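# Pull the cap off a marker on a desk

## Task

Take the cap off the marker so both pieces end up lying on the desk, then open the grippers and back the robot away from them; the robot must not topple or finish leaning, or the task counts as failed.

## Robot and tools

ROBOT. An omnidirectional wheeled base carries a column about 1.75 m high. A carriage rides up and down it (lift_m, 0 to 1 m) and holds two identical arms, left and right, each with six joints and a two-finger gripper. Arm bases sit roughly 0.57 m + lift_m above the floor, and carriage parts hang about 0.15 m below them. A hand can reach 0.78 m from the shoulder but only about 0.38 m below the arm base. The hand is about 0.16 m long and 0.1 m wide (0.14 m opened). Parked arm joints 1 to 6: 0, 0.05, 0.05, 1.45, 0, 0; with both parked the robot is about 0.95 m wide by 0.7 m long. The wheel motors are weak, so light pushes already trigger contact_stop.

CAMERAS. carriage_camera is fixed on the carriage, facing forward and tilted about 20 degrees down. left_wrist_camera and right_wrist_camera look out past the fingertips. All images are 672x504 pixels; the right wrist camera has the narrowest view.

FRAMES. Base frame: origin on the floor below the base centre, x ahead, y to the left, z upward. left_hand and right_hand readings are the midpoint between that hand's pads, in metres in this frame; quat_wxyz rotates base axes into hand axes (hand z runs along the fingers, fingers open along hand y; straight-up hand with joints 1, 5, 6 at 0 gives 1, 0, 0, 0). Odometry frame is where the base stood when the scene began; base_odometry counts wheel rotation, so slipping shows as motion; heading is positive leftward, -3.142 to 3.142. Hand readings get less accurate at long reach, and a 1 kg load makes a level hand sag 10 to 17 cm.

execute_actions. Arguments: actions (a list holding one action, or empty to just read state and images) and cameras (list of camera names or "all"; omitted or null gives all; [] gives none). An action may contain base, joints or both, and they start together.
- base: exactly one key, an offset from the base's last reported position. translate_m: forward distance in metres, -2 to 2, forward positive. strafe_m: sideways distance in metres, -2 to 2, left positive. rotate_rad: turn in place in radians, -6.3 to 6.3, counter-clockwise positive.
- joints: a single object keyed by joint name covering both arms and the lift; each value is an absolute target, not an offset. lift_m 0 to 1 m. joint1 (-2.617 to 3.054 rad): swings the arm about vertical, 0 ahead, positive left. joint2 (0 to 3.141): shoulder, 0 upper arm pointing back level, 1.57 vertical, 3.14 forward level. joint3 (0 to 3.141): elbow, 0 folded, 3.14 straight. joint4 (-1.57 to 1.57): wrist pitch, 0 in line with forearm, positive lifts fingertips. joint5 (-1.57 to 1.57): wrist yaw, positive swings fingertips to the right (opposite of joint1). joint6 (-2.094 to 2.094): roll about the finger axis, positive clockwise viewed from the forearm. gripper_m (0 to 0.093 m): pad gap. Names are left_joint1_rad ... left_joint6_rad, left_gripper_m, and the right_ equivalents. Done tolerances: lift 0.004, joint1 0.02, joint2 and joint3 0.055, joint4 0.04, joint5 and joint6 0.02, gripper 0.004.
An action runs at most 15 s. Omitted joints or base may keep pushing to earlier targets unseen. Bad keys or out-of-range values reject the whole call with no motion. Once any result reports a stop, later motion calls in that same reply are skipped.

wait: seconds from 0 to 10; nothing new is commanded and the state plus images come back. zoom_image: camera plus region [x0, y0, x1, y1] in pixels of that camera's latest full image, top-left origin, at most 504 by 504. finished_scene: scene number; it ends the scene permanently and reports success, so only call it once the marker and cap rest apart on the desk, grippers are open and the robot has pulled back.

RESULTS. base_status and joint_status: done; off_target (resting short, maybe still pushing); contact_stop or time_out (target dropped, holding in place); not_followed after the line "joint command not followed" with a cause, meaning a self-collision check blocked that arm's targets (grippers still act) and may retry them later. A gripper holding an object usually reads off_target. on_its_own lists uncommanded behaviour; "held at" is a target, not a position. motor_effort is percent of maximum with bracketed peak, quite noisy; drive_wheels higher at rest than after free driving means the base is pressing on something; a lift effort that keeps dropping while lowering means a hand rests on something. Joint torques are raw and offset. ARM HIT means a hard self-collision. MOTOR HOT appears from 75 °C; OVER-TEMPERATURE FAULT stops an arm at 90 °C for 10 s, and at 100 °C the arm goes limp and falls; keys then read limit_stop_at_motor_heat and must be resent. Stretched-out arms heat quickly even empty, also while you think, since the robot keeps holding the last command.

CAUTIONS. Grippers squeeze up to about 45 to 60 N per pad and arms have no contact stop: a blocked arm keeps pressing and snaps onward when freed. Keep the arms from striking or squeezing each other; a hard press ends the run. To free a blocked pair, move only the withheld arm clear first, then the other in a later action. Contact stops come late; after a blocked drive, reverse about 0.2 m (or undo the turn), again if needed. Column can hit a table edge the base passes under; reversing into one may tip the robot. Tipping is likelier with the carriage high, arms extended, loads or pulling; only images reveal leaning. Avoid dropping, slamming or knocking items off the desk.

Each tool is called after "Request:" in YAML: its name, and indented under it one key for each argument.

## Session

Request:
execute_actions:
  actions: []
  cameras: ["carriage_camera"]

Scene clock: 0.00 s.
Joint torques (N m, as the arm reports them, + toward a larger angle): no reading
base_odometry: x=+0.000 y=+0.000 heading=+0.000 (m, m, rad; odometry frame)
base_status: not commanded
joint_positions: lift_m=+0.303 left_joint1_rad=+0.017 left_joint2_rad=+0.058 left_joint3_rad=+0.048 left_joint4_rad=+1.477 left_joint5_rad=+0.032 left_joint6_rad=-0.060 left_gripper_m=+0.095 right_joint1_rad=-0.001 right_joint2_rad=+0.039 right_joint3_rad=+0.047 right_joint4_rad=+1.467 right_joint5_rad=-0.037 right_joint6_rad=-0.032 right_gripper_m=+0.095
joint_status: not commanded
motor_effort: lift_m=+26 drive_wheels=+9 (%)
left_hand: x=+0.3093 y=+0.3046 z=+1.3004 quat_wxyz=(+0.998, +0.014, +0.052, -0.022) (m; base frame)
right_hand: x=+0.3059 y=-0.3033 z=+1.2999 quat_wxyz=(+0.999, -0.019, +0.047, -0.015) (m; base frame)
pictures: carriage_camera
Images, in order (width x height): carriage_camera 672x504.

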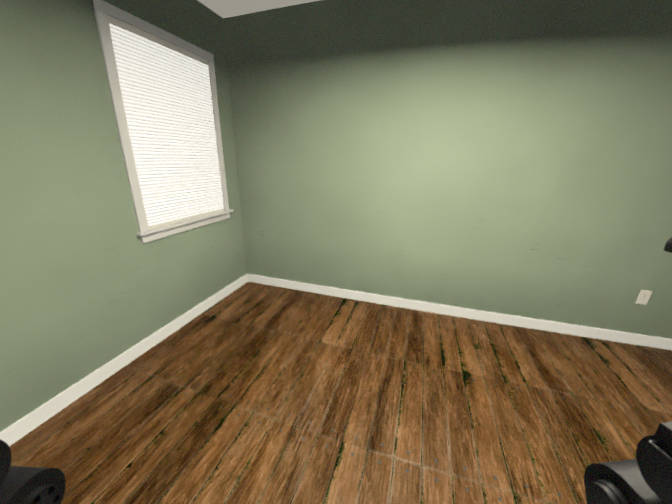

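Request:
execute_actions:
  actions:
    - {"base":{"rotate_rad":-1.85}}
  cameras: ["carriage_camera"]

Scene clock: 5.23 s.
Joint torques (N m, as the arm reports them, + toward a larger angle): left_arm=[-0.13  4.68  6.12 -0.45 -0.11  0.02] | right_arm=[-0.47  4.47  5.79 -0.39  0.05 -0.02]
base_odometry: x=+0.000 y=+0.000 heading=-1.849 (m, m, rad; odometry frame)
base_status: done
joint_positions: lift_m=+0.303 left_joint1_rad=+0.017 left_joint2_rad=+0.058 left_joint3_rad=+0.048 left_joint4_rad=+1.477 left_joint5_rad=+0.032 left_joint6_rad=-0.060 left_gripper_m=+0.095 right_joint1_rad=-0.001 right_joint2_rad=+0.039 right_joint3_rad=+0.047 right_joint4_rad=+1.467 right_joint5_rad=-0.037 right_joint6_rad=-0.032 right_gripper_m=+0.095
joint_status: not commanded
motor_effort: lift_m=+28(27) drive_wheels=+9(34) (%)
left_hand: x=+0.3095 y=+0.3046 z=+1.3004 quat_wxyz=(+0.998, +0.014, +0.053, -0.022) (m; base frame)
right_hand: x=+0.3059 y=-0.3033 z=+1.2999 quat_wxyz=(+0.999, -0.019, +0.047, -0.015) (m; base frame)
pictures: carriage_camera
Images, in order (width x height): carriage_camera 672x504.

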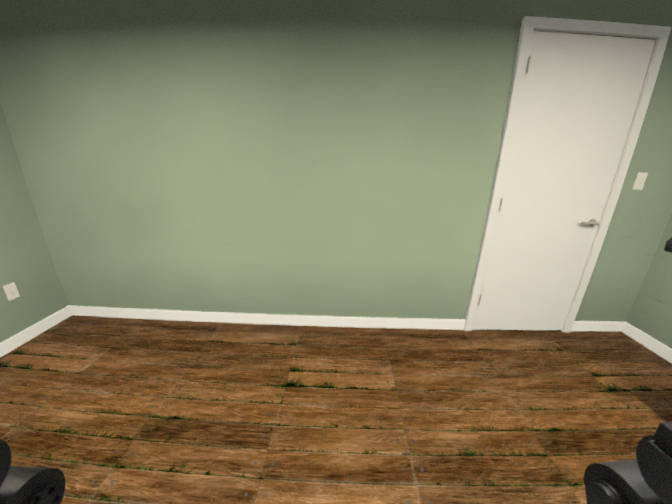

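Request:
execute_actions:
  actions:
    - {"base":{"rotate_rad":-1.6},"joints":{"lift_m":0.4}}
  cameras: ["carriage_camera"]

Request:
zoom_image:
  camera: "carriage_camera"
  region: [150,200,550,450]

Scene clock: 10.80 s.
Joint torques (N m, as the arm reports them, + toward a larger angle): left_arm=[-0.18  4.65  6.06 -0.44 -0.11  0.02] | right_arm=[-0.72  4.62  5.87 -0.37  0.06 -0.03]
base_odometry: x=+0.000 y=+0.000 heading=+2.835 (m, m, rad; odometry frame)
base_status: done
joint_positions: lift_m=+0.400 left_joint1_rad=+0.017 left_joint2_rad=+0.058 left_joint3_rad=+0.048 left_joint4_rad=+1.477 left_joint5_rad=+0.032 left_joint6_rad=-0.060 left_gripper_m=+0.095 right_joint1_rad=-0.001 right_joint2_rad=+0.039 right_joint3_rad=+0.047 right_joint4_rad=+1.467 right_joint5_rad=-0.037 right_joint6_rad=-0.032 right_gripper_m=+0.095
joint_status: all done
motor_effort: lift_m=+32(34) drive_wheels=+9(33) (%)
left_hand: x=+0.3095 y=+0.3046 z=+1.3974 quat_wxyz=(+0.998, +0.014, +0.053, -0.022) (m; base frame)
right_hand: x=+0.3059 y=-0.3033 z=+1.3969 quat_wxyz=(+0.999, -0.019, +0.047, -0.015) (m; base frame)
pictures: carriage_camera
Images, in order (width x height): carriage_camera 672x504.

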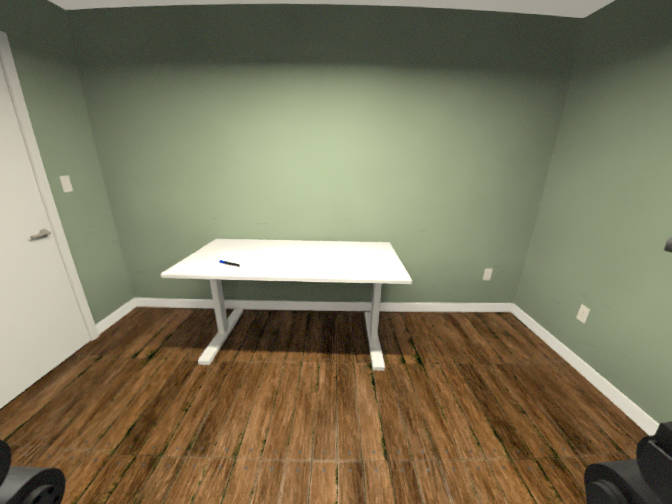

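Region (150, 200, 550, 450) of carriage_camera's 672x504 image, scaled by 1.260, with more detail than that image has; it fills the top 315 rows of this view, and the rest is white.

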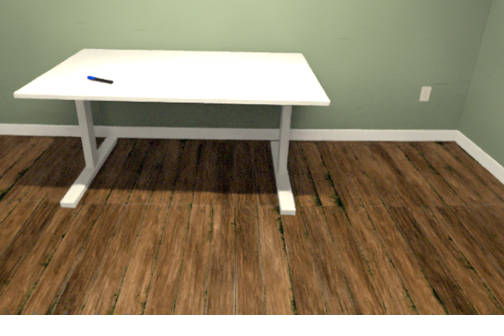

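Request:
execute_actions:
  actions:
    - {"base":{"strafe_m":0.66},"joints":{"lift_m":0.45,"right_joint1_rad":0.45,"right_joint2_rad":2.55,"right_joint3_rad":1.6,"right_joint4_rad":-0.62,"left_joint2_rad":1.0,"left_joint3_rad":0.6,"left_joint4_rad":-0.5,"left_joint6_rad":-2.09,"left_joint5_rad":0.35,"left_gripper_m":0.05}}
  cameras: []

Request:
execute_actions:
  actions:
    - {"base":{"translate_m":0.85}}

Scene clock: 18.07 s.
Joint torques (N m, as the arm reports them, + toward a larger angle): left_arm=[-0.22 -2.33  8.38  1.63  0.05 -0.03] | right_arm=[ -0.16 -14.87   5.64   0.26   0.03  -0.04]
base_odometry: x=-0.200 y=-0.629 heading=+2.834 (m, m, rad; odometry frame)
base_status: done
joint_positions: lift_m=+0.450 left_joint1_rad=+0.017 left_joint2_rad=+0.997 left_joint3_rad=+0.596 left_joint4_rad=-0.491 left_joint5_rad=+0.346 left_joint6_rad=-2.081 left_gripper_m=+0.050 right_joint1_rad=+0.445 right_joint2_rad=+2.557 right_joint3_rad=+1.593 right_joint4_rad=-0.612 right_joint5_rad=-0.037 right_joint6_rad=-0.032 right_gripper_m=+0.095
joint_status: all done
motor_effort: lift_m=+30(35) drive_wheels=-6(34) (%)
left_hand: x=+0.5564 y=+0.2560 z=+1.1276 quat_wxyz=(+0.029, -0.777, +0.512, -0.365) (m; base frame)
right_hand: x=+0.6656 y=-0.1197 z=+0.8629 quat_wxyz=(-0.006, -0.236, +0.972, +0.017) (m; base frame)
pictures: none
No camera images: the call's "cameras" was empty. Leave "cameras" out to get every camera's image.

Scene clock: 22.13 s.
Joint torques (N m, as the arm reports them, + toward a larger angle): left_arm=[-0.18 -2.33  8.35  1.63  0.06 -0.03] | right_arm=[ -0.2  -14.89   5.58   0.26   0.02  -0.03]
base_odometry: x=-1.010 y=-0.373 heading=+2.835 (m, m, rad; odometry frame)
base_status: done
joint_positions: lift_m=+0.450 left_joint1_rad=+0.017 left_joint2_rad=+0.997 left_joint3_rad=+0.596 left_joint4_rad=-0.492 left_joint5_rad=+0.346 left_joint6_rad=-2.081 left_gripper_m=+0.050 right_joint1_rad=+0.445 right_joint2_rad=+2.557 right_joint3_rad=+1.593 right_joint4_rad=-0.613 right_joint5_rad=-0.037 right_joint6_rad=-0.032 right_gripper_m=+0.095
joint_status: not commanded
motor_effort: lift_m=+29(30) drive_wheels=-7(35) (%)
left_hand: x=+0.5563 y=+0.2559 z=+1.1276 quat_wxyz=(+0.029, -0.777, +0.513, -0.364) (m; base frame)
right_hand: x=+0.6654 y=-0.1198 z=+0.8629 quat_wxyz=(-0.006, -0.236, +0.972, +0.017) (m; base frame)
pictures: carriage_camera, left_wrist_camera, right_wrist_camera
Images, in order (width x height): carriage_camera 672x504, left_wrist_camera 672x504, right_wrist_camera 672x504.

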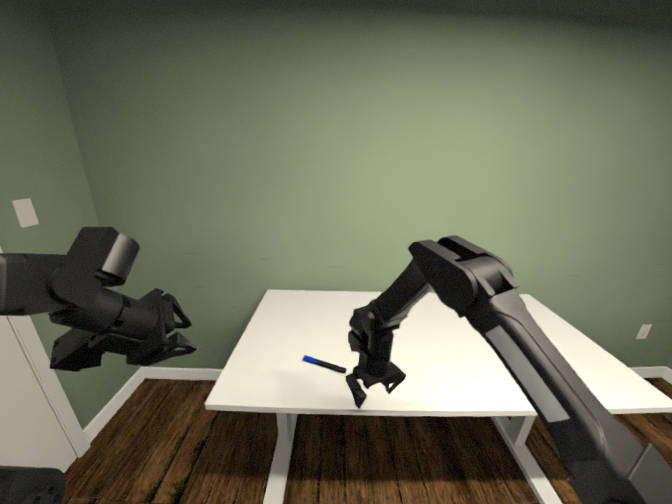

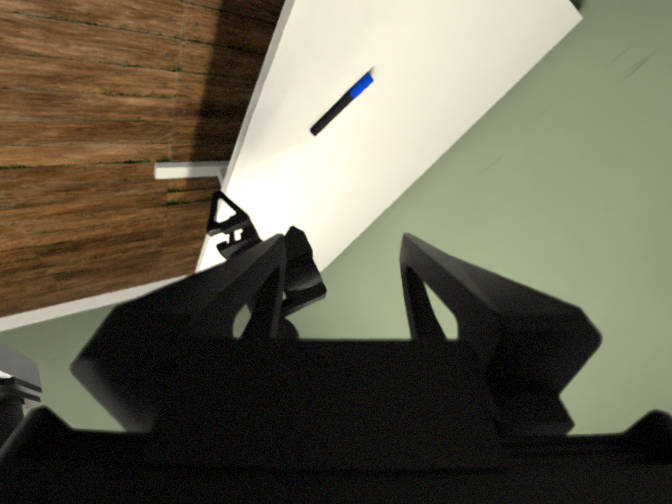

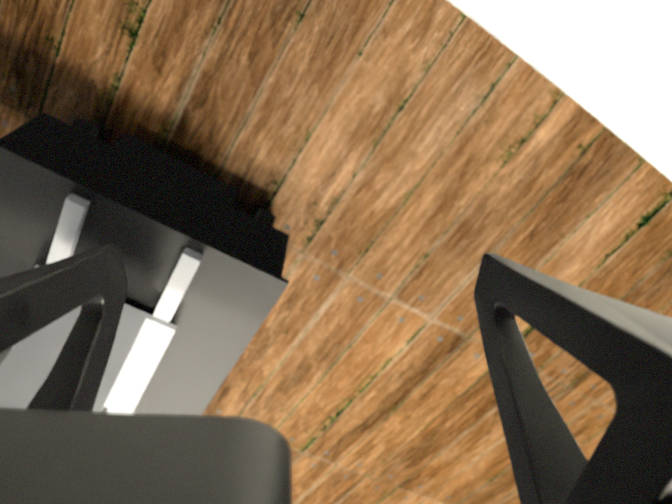

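Request:
execute_actions:
  actions:
    - {"base":{"rotate_rad":-0.39},"joints":{"right_joint6_rad":2.09,"right_joint1_rad":0.47,"right_gripper_m":0.05,"left_joint2_rad":2.3,"left_joint3_rad":1.8,"left_joint4_rad":-0.9}}
  cameras: []

Request:
execute_actions:
  actions:
    - {"base":{"strafe_m":0.42},"joints":{"left_joint1_rad":-0.5,"left_joint2_rad":2.68,"left_joint3_rad":1.95,"left_joint4_rad":-0.76}}
  cameras: []

Request:
execute_actions:
  actions:
    - {"base":{"translate_m":0.16},"joints":{"lift_m":0.39}}

Scene clock: 34.40 s.
Joint torques (N m, as the arm reports them, + toward a larger angle): left_arm=[ -0.25 -14.48   8.25   0.48   0.08  -0.07] | right_arm=[ -0.75 -14.64   5.51   0.11   0.1    0.08]
base_odometry: x=-1.010 y=-0.373 heading=+2.446 (m, m, rad; odometry frame)
base_status: done
joint_positions: lift_m=+0.450 left_joint1_rad=+0.017 left_joint2_rad=+2.295 left_joint3_rad=+1.785 left_joint4_rad=-0.886 left_joint5_rad=+0.348 left_joint6_rad=-2.081 left_gripper_m=+0.050 right_joint1_rad=+0.470 right_joint2_rad=+2.557 right_joint3_rad=+1.593 right_joint4_rad=-0.613 right_joint5_rad=-0.037 right_joint6_rad=+2.081 right_gripper_m=+0.050
joint_status: all done
motor_effort: lift_m=+31(27) drive_wheels=+10(37) (%)
left_hand: x=+0.7617 y=+0.2592 z=+1.0283 quat_wxyz=(-0.104, -0.843, +0.502, -0.162) (m; base frame)
right_hand: x=+0.6604 y=-0.1100 z=+0.8629 quat_wxyz=(-0.018, +0.721, +0.693, +0.003) (m; base frame)
pictures: none
No camera images: the call's "cameras" was empty. Leave "cameras" out to get every camera's image.

Scene clock: 37.37 s.
Joint torques (N m, as the arm reports them, + toward a larger angle): left_arm=[  0.08 -17.55   6.18   0.32   0.    -0.08] | right_arm=[ -0.65 -14.76   5.32   0.14   0.07   0.11]
base_odometry: x=-1.280 y=-0.695 heading=+2.445 (m, m, rad; odometry frame)
base_status: done
joint_positions: lift_m=+0.450 left_joint1_rad=-0.503 left_joint2_rad=+2.689 left_joint3_rad=+1.951 left_joint4_rad=-0.754 left_joint5_rad=+0.354 left_joint6_rad=-2.082 left_gripper_m=+0.050 right_joint1_rad=+0.470 right_joint2_rad=+2.557 right_joint3_rad=+1.593 right_joint4_rad=-0.613 right_joint5_rad=-0.037 right_joint6_rad=+2.081 right_gripper_m=+0.050
joint_status: all done
motor_effort: lift_m=+32(31) drive_wheels=-6(35) (%)
left_hand: x=+0.6892 y=+0.0176 z=+0.8905 quat_wxyz=(-0.158, -0.693, +0.698, -0.086) (m; base frame)
right_hand: x=+0.6604 y=-0.1100 z=+0.8629 quat_wxyz=(-0.018, +0.721, +0.693, +0.003) (m; base frame)
pictures: none
No camera images: the call's "cameras" was empty. Leave "cameras" out to get every camera's image.

Scene clock: 39.33 s.
Joint torques (N m, as the arm reports them, + toward a larger angle): left_arm=[  0.01 -17.01   6.22   0.38   0.03  -0.08] | right_arm=[ -0.62 -14.83   5.29   0.14   0.06   0.07]
base_odometry: x=-1.403 y=-0.592 heading=+2.446 (m, m, rad; odometry frame)
base_status: done
joint_positions: lift_m=+0.390 left_joint1_rad=-0.503 left_joint2_rad=+2.683 left_joint3_rad=+1.951 left_joint4_rad=-0.759 left_joint5_rad=+0.352 left_joint6_rad=-2.082 left_gripper_m=+0.050 right_joint1_rad=+0.470 right_joint2_rad=+2.560 right_joint3_rad=+1.593 right_joint4_rad=-0.616 right_joint5_rad=-0.037 right_joint6_rad=+2.081 right_gripper_m=+0.050
joint_status: all done
motor_effort: lift_m=+23(26) drive_wheels=-7(32) (%)
left_hand: x=+0.6895 y=+0.0177 z=+0.8337 quat_wxyz=(-0.158, -0.694, +0.698, -0.086) (m; base frame)
right_hand: x=+0.6588 y=-0.1108 z=+0.8021 quat_wxyz=(-0.019, +0.721, +0.693, -0.001) (m; base frame)
pictures: carriage_camera, left_wrist_camera, right_wrist_camera
Images, in order (width x height): carriage_camera 672x504, left_wrist_camera 672x504, right_wrist_camera 672x504.

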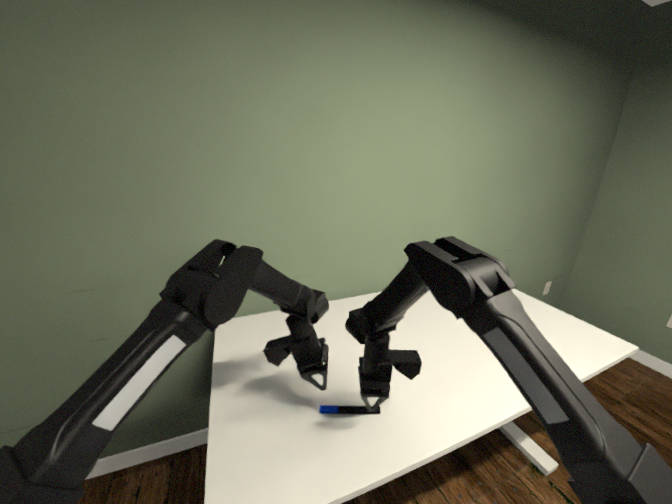

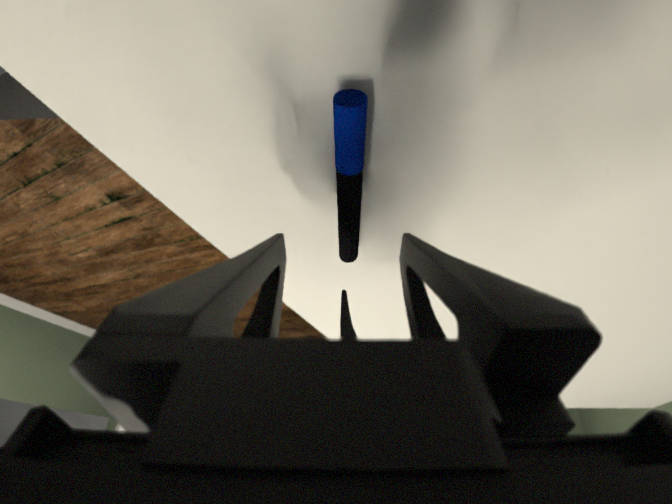

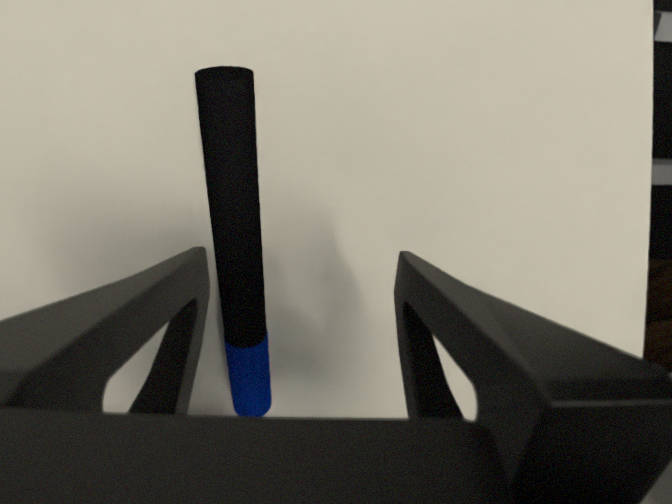

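Request:
execute_actions:
  actions:
    - {"base":{"translate_m":0.024},"joints":{"lift_m":0.36,"left_joint1_rad":-0.53,"left_joint2_rad":2.75,"left_joint4_rad":-0.78}}

Scene clock: 42.73 s.
Joint torques (N m, as the arm reports them, + toward a larger angle): left_arm=[ -0.26 -17.41   5.77   0.11   0.02  -0.08] | right_arm=[ -0.61 -15.08   5.33   0.18   0.1    0.12]
base_odometry: x=-1.422 y=-0.577 heading=+2.446 (m, m, rad; odometry frame)
base_status: done
joint_positions: lift_m=+0.360 left_joint1_rad=-0.528 left_joint2_rad=+2.758 left_joint3_rad=+1.951 left_joint4_rad=-0.776 left_joint5_rad=+0.352 left_joint6_rad=-2.082 left_gripper_m=+0.050 right_joint1_rad=+0.470 right_joint2_rad=+2.561 right_joint3_rad=+1.593 right_joint4_rad=-0.618 right_joint5_rad=-0.037 right_joint6_rad=+2.081 right_gripper_m=+0.050
joint_status: all done
motor_effort: lift_m=+25(27) drive_wheels=-6(35) (%)
left_hand: x=+0.6620 y=+0.0193 z=+0.7683 quat_wxyz=(-0.170, -0.691, +0.701, -0.040) (m; base frame)
right_hand: x=+0.6582 y=-0.1111 z=+0.7718 quat_wxyz=(-0.020, +0.721, +0.693, -0.002) (m; base frame)
pictures: carriage_camera, left_wrist_camera, right_wrist_camera
Images, in order (width x height): carriage_camera 672x504, left_wrist_camera 672x504, right_wrist_camera 672x504.

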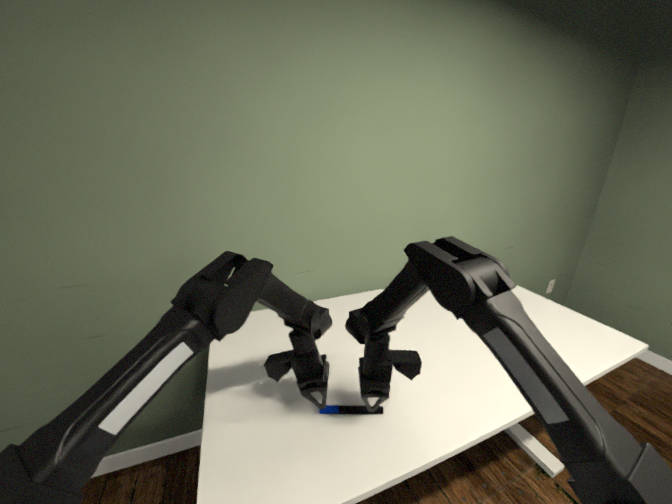

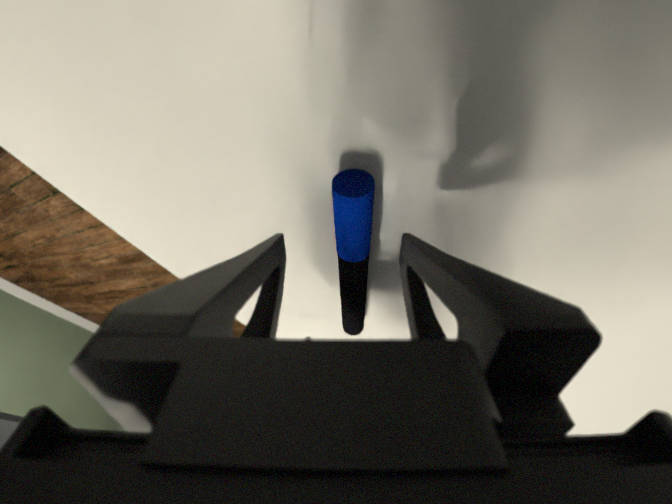

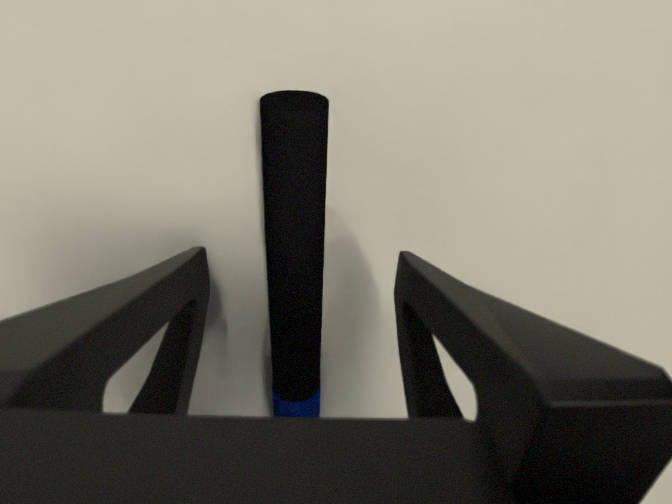

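Marker sits about 1 cm too far right.

Request:
execute_actions:
  actions:
    - {"base":{"strafe_m":-0.012},"joints":{"lift_m":0.331}}

Scene clock: 46.00 s.
Joint torques (N m, as the arm reports them, + toward a larger angle): left_arm=[ -0.34 -16.86   5.83   0.14   0.03  -0.08] | right_arm=[ -0.62 -14.92   5.57   0.14   0.04   0.07]
base_odometry: x=-1.414 y=-0.568 heading=+2.446 (m, m, rad; odometry frame)
base_status: done
joint_positions: lift_m=+0.331 left_joint1_rad=-0.528 left_joint2_rad=+2.752 left_joint3_rad=+1.951 left_joint4_rad=-0.777 left_joint5_rad=+0.351 left_joint6_rad=-2.082 left_gripper_m=+0.050 right_joint1_rad=+0.470 right_joint2_rad=+2.561 right_joint3_rad=+1.593 right_joint4_rad=-0.619 right_joint5_rad=-0.037 right_joint6_rad=+2.081 right_gripper_m=+0.050
joint_status: all done
motor_effort: lift_m=+24(29) drive_wheels=-6(19) (%)
left_hand: x=+0.6634 y=+0.0186 z=+0.7424 quat_wxyz=(-0.169, -0.691, +0.702, -0.043) (m; base frame)
right_hand: x=+0.6580 y=-0.1112 z=+0.7429 quat_wxyz=(-0.020, +0.721, +0.692, -0.002) (m; base frame)
pictures: carriage_camera, left_wrist_camera, right_wrist_camera
Images, in order (width x height): carriage_camera 672x504, left_wrist_camera 672x504, right_wrist_camera 672x504.

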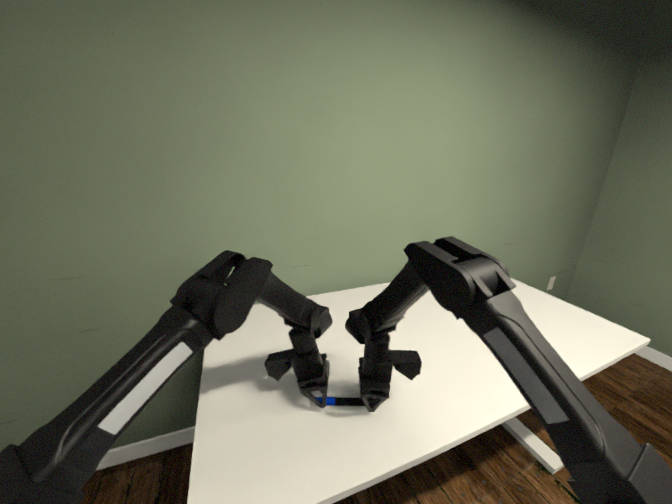

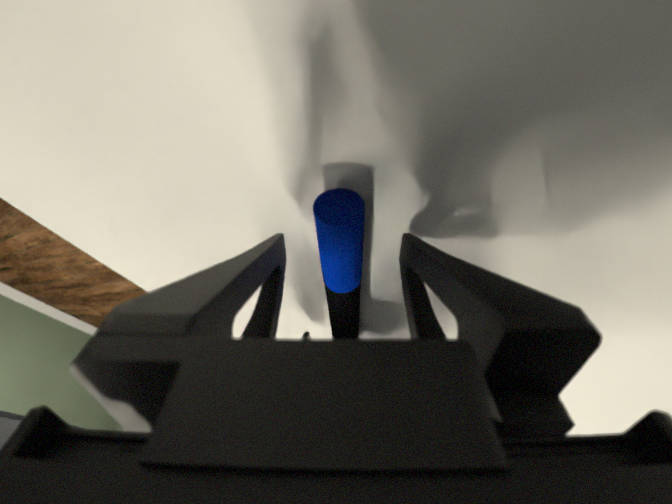

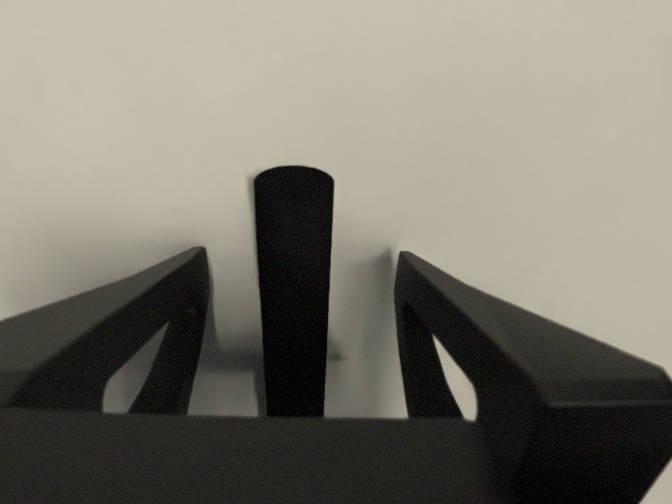

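Request:
execute_actions:
  actions:
    - {"joints":{"lift_m":0.328,"left_gripper_m":0,"right_gripper_m":0}}
  cameras: []

Request:
execute_actions:
  actions:
    - {"joints":{"left_joint1_rad":-0.44,"right_joint1_rad":0.37}}

Scene clock: 49.23 s.
Joint torques (N m, as the arm reports them, + toward a larger angle): left_arm=[ -0.32 -16.76   5.78   0.15   0.06  -0.09] | right_arm=[ -0.64 -14.88   5.5    0.21   0.05   0.07]
base_odometry: x=-1.414 y=-0.568 heading=+2.447 (m, m, rad; odometry frame)
base_status: not commanded
joint_positions: lift_m=+0.328 left_joint1_rad=-0.528 left_joint2_rad=+2.750 left_joint3_rad=+1.951 left_joint4_rad=-0.779 left_joint5_rad=+0.350 left_joint6_rad=-2.082 left_gripper_m=+0.018 right_joint1_rad=+0.470 right_joint2_rad=+2.560 right_joint3_rad=+1.593 right_joint4_rad=-0.620 right_joint5_rad=-0.035 right_joint6_rad=+2.083 right_gripper_m=+0.017
joint_status: left_gripper_m off_target (ended at +0.018, target +0.000); right_gripper_m off_target (ended at +0.017, target +0.000); the others done
motor_effort: lift_m=+20(25) drive_wheels=+5(7) (%)
left_hand: x=+0.6635 y=+0.0188 z=+0.7399 quat_wxyz=(-0.169, -0.691, +0.702, -0.042) (m; base frame)
right_hand: x=+0.6582 y=-0.1115 z=+0.7404 quat_wxyz=(-0.019, +0.722, +0.692, -0.003) (m; base frame)
pictures: none
No camera images: the call's "cameras" was empty. Leave "cameras" out to get every camera's image.

Scene clock: 49.97 s.
Joint torques (N m, as the arm reports them, + toward a larger angle): left_arm=[ -0.91 -16.75   5.95   0.11   0.02  -0.09] | right_arm=[  0.14 -15.08   5.52   0.12   0.13   0.03]
base_odometry: x=-1.414 y=-0.568 heading=+2.447 (m, m, rad; odometry frame)
base_status: not commanded
joint_positions: lift_m=+0.328 left_joint1_rad=-0.430 left_joint2_rad=+2.750 left_joint3_rad=+1.951 left_joint4_rad=-0.772 left_joint5_rad=+0.352 left_joint6_rad=-2.082 left_gripper_m=+0.018 right_joint1_rad=+0.362 right_joint2_rad=+2.560 right_joint3_rad=+1.593 right_joint4_rad=-0.616 right_joint5_rad=-0.042 right_joint6_rad=+2.083 right_gripper_m=+0.017
joint_status: all done
motor_effort: lift_m=+21(20) drive_wheels=+5(5) (%)
left_hand: x=+0.6914 y=+0.0566 z=+0.7401 quat_wxyz=(-0.167, -0.724, +0.667, -0.054) (m; base frame)
right_hand: x=+0.6781 y=-0.1519 z=+0.7404 quat_wxyz=(-0.022, +0.758, +0.652, +0.002) (m; base frame)
pictures: carriage_camera, left_wrist_camera, right_wrist_camera
Images, in order (width x height): carriage_camera 672x504, left_wrist_camera 672x504, right_wrist_camera 672x504.

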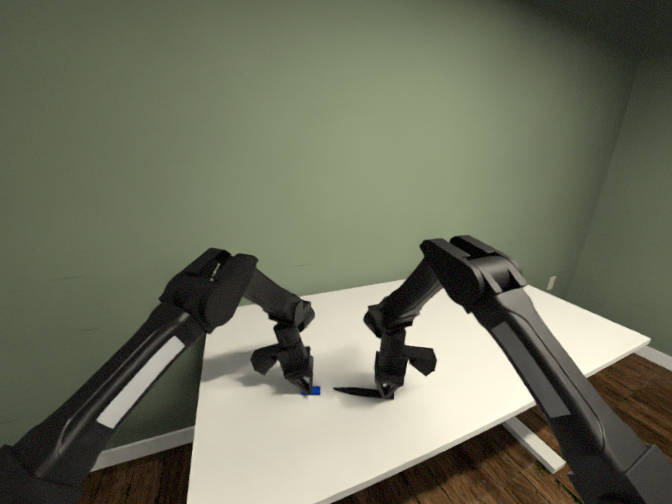

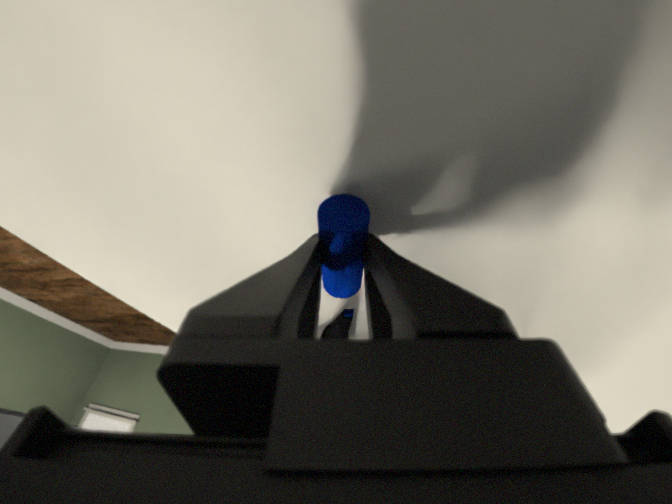

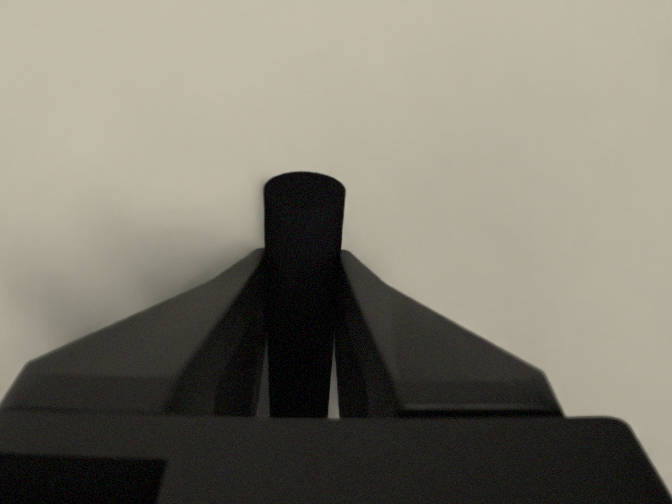

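Request:
execute_actions:
  actions:
    - {"joints":{"left_gripper_m":0.06,"right_gripper_m":0.06}}
  cameras: []

Request:
execute_actions:
  actions:
    - {"joints":{"lift_m":0.4}}
  cameras: []

Request:
execute_actions:
  actions:
    - {"base":{"translate_m":-0.35},"joints":{"left_joint1_rad":0,"right_joint1_rad":0,"left_joint2_rad":1,"right_joint2_rad":1,"left_joint3_rad":0.6,"right_joint3_rad":0.6}}
  cameras: ["carriage_camera"]

Request:
finished_scene:
  scene: 2

Scene clock: 57.80 s.
Joint torques (N m, as the arm reports them, + toward a larger angle): left_arm=[ -0.88 -16.78   5.91   0.1    0.03  -0.08] | right_arm=[  0.25 -14.87   5.42   0.13   0.12   0.08]
base_odometry: x=-1.414 y=-0.568 heading=+2.447 (m, m, rad; odometry frame)
base_status: not commanded
joint_positions: lift_m=+0.328 left_joint1_rad=-0.430 left_joint2_rad=+2.750 left_joint3_rad=+1.951 left_joint4_rad=-0.772 left_joint5_rad=+0.352 left_joint6_rad=-2.082 left_gripper_m=+0.060 right_joint1_rad=+0.362 right_joint2_rad=+2.560 right_joint3_rad=+1.593 right_joint4_rad=-0.616 right_joint5_rad=-0.042 right_joint6_rad=+2.083 right_gripper_m=+0.060
joint_status: all done
motor_effort: lift_m=+25(25) drive_wheels=+5(5) (%)
left_hand: x=+0.6914 y=+0.0566 z=+0.7401 quat_wxyz=(-0.167, -0.724, +0.667, -0.054) (m; base frame)
right_hand: x=+0.6781 y=-0.1519 z=+0.7404 quat_wxyz=(-0.022, +0.758, +0.652, +0.002) (m; base frame)
pictures: none
No camera images: the call's "cameras" was empty. Leave "cameras" out to get every camera's image.

Scene clock: 58.73 s.
Joint torques (N m, as the arm reports them, + toward a larger angle): left_arm=[ -0.85 -16.17   5.86   0.16   0.03  -0.09] | right_arm=[  0.08 -14.36   5.45   0.19   0.12   0.03]
base_odometry: x=-1.414 y=-0.568 heading=+2.447 (m, m, rad; odometry frame)
base_status: not commanded
joint_positions: lift_m=+0.400 left_joint1_rad=-0.430 left_joint2_rad=+2.742 left_joint3_rad=+1.951 left_joint4_rad=-0.775 left_joint5_rad=+0.352 left_joint6_rad=-2.082 left_gripper_m=+0.060 right_joint1_rad=+0.362 right_joint2_rad=+2.553 right_joint3_rad=+1.593 right_joint4_rad=-0.617 right_joint5_rad=-0.042 right_joint6_rad=+2.083 right_gripper_m=+0.060
joint_status: all done
motor_effort: lift_m=+30(34) drive_wheels=+5(6) (%)
left_hand: x=+0.6927 y=+0.0560 z=+0.8152 quat_wxyz=(-0.166, -0.724, +0.668, -0.056) (m; base frame)
right_hand: x=+0.6795 y=-0.1514 z=+0.8146 quat_wxyz=(-0.021, +0.758, +0.652, +0.005) (m; base frame)
pictures: none
No camera images: the call's "cameras" was empty. Leave "cameras" out to get every camera's image.

Scene clock: 61.50 s.
Joint torques (N m, as the arm reports them, + toward a larger angle): left_arm=[-0.79 -2.83  6.6   1.16  0.08 -0.05] | right_arm=[ 0.1  -2.9   6.47  1.29  0.04  0.  ]
base_odometry: x=-1.145 y=-0.792 heading=+2.447 (m, m, rad; odometry frame)
base_status: done
joint_positions: lift_m=+0.400 left_joint1_rad=+0.009 left_joint2_rad=+1.008 left_joint3_rad=+0.613 left_joint4_rad=-0.781 left_joint5_rad=+0.346 left_joint6_rad=-2.082 left_gripper_m=+0.060 right_joint1_rad=-0.008 right_joint2_rad=+1.006 right_joint3_rad=+0.612 right_joint4_rad=-0.612 right_joint5_rad=-0.034 right_joint6_rad=+2.083 right_gripper_m=+0.060
joint_status: all done
motor_effort: lift_m=+28(28) drive_wheels=-3(48) (%)
left_hand: x=+0.5014 y=+0.2532 z=+1.0467 quat_wxyz=(-0.047, -0.819, +0.514, -0.252) (m; base frame)
right_hand: x=+0.5413 y=-0.3060 z=+1.0567 quat_wxyz=(+0.128, +0.828, +0.486, +0.248) (m; base frame)
pictures: carriage_camera
Images, in order (width x height): carriage_camera 672x504.

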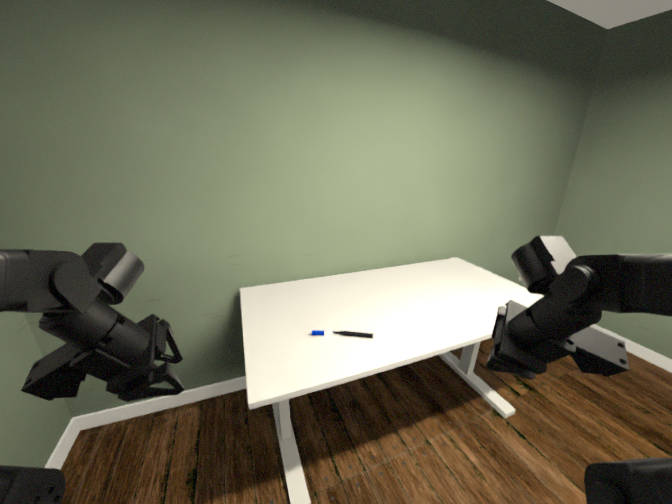

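The scene is finished: the task was done.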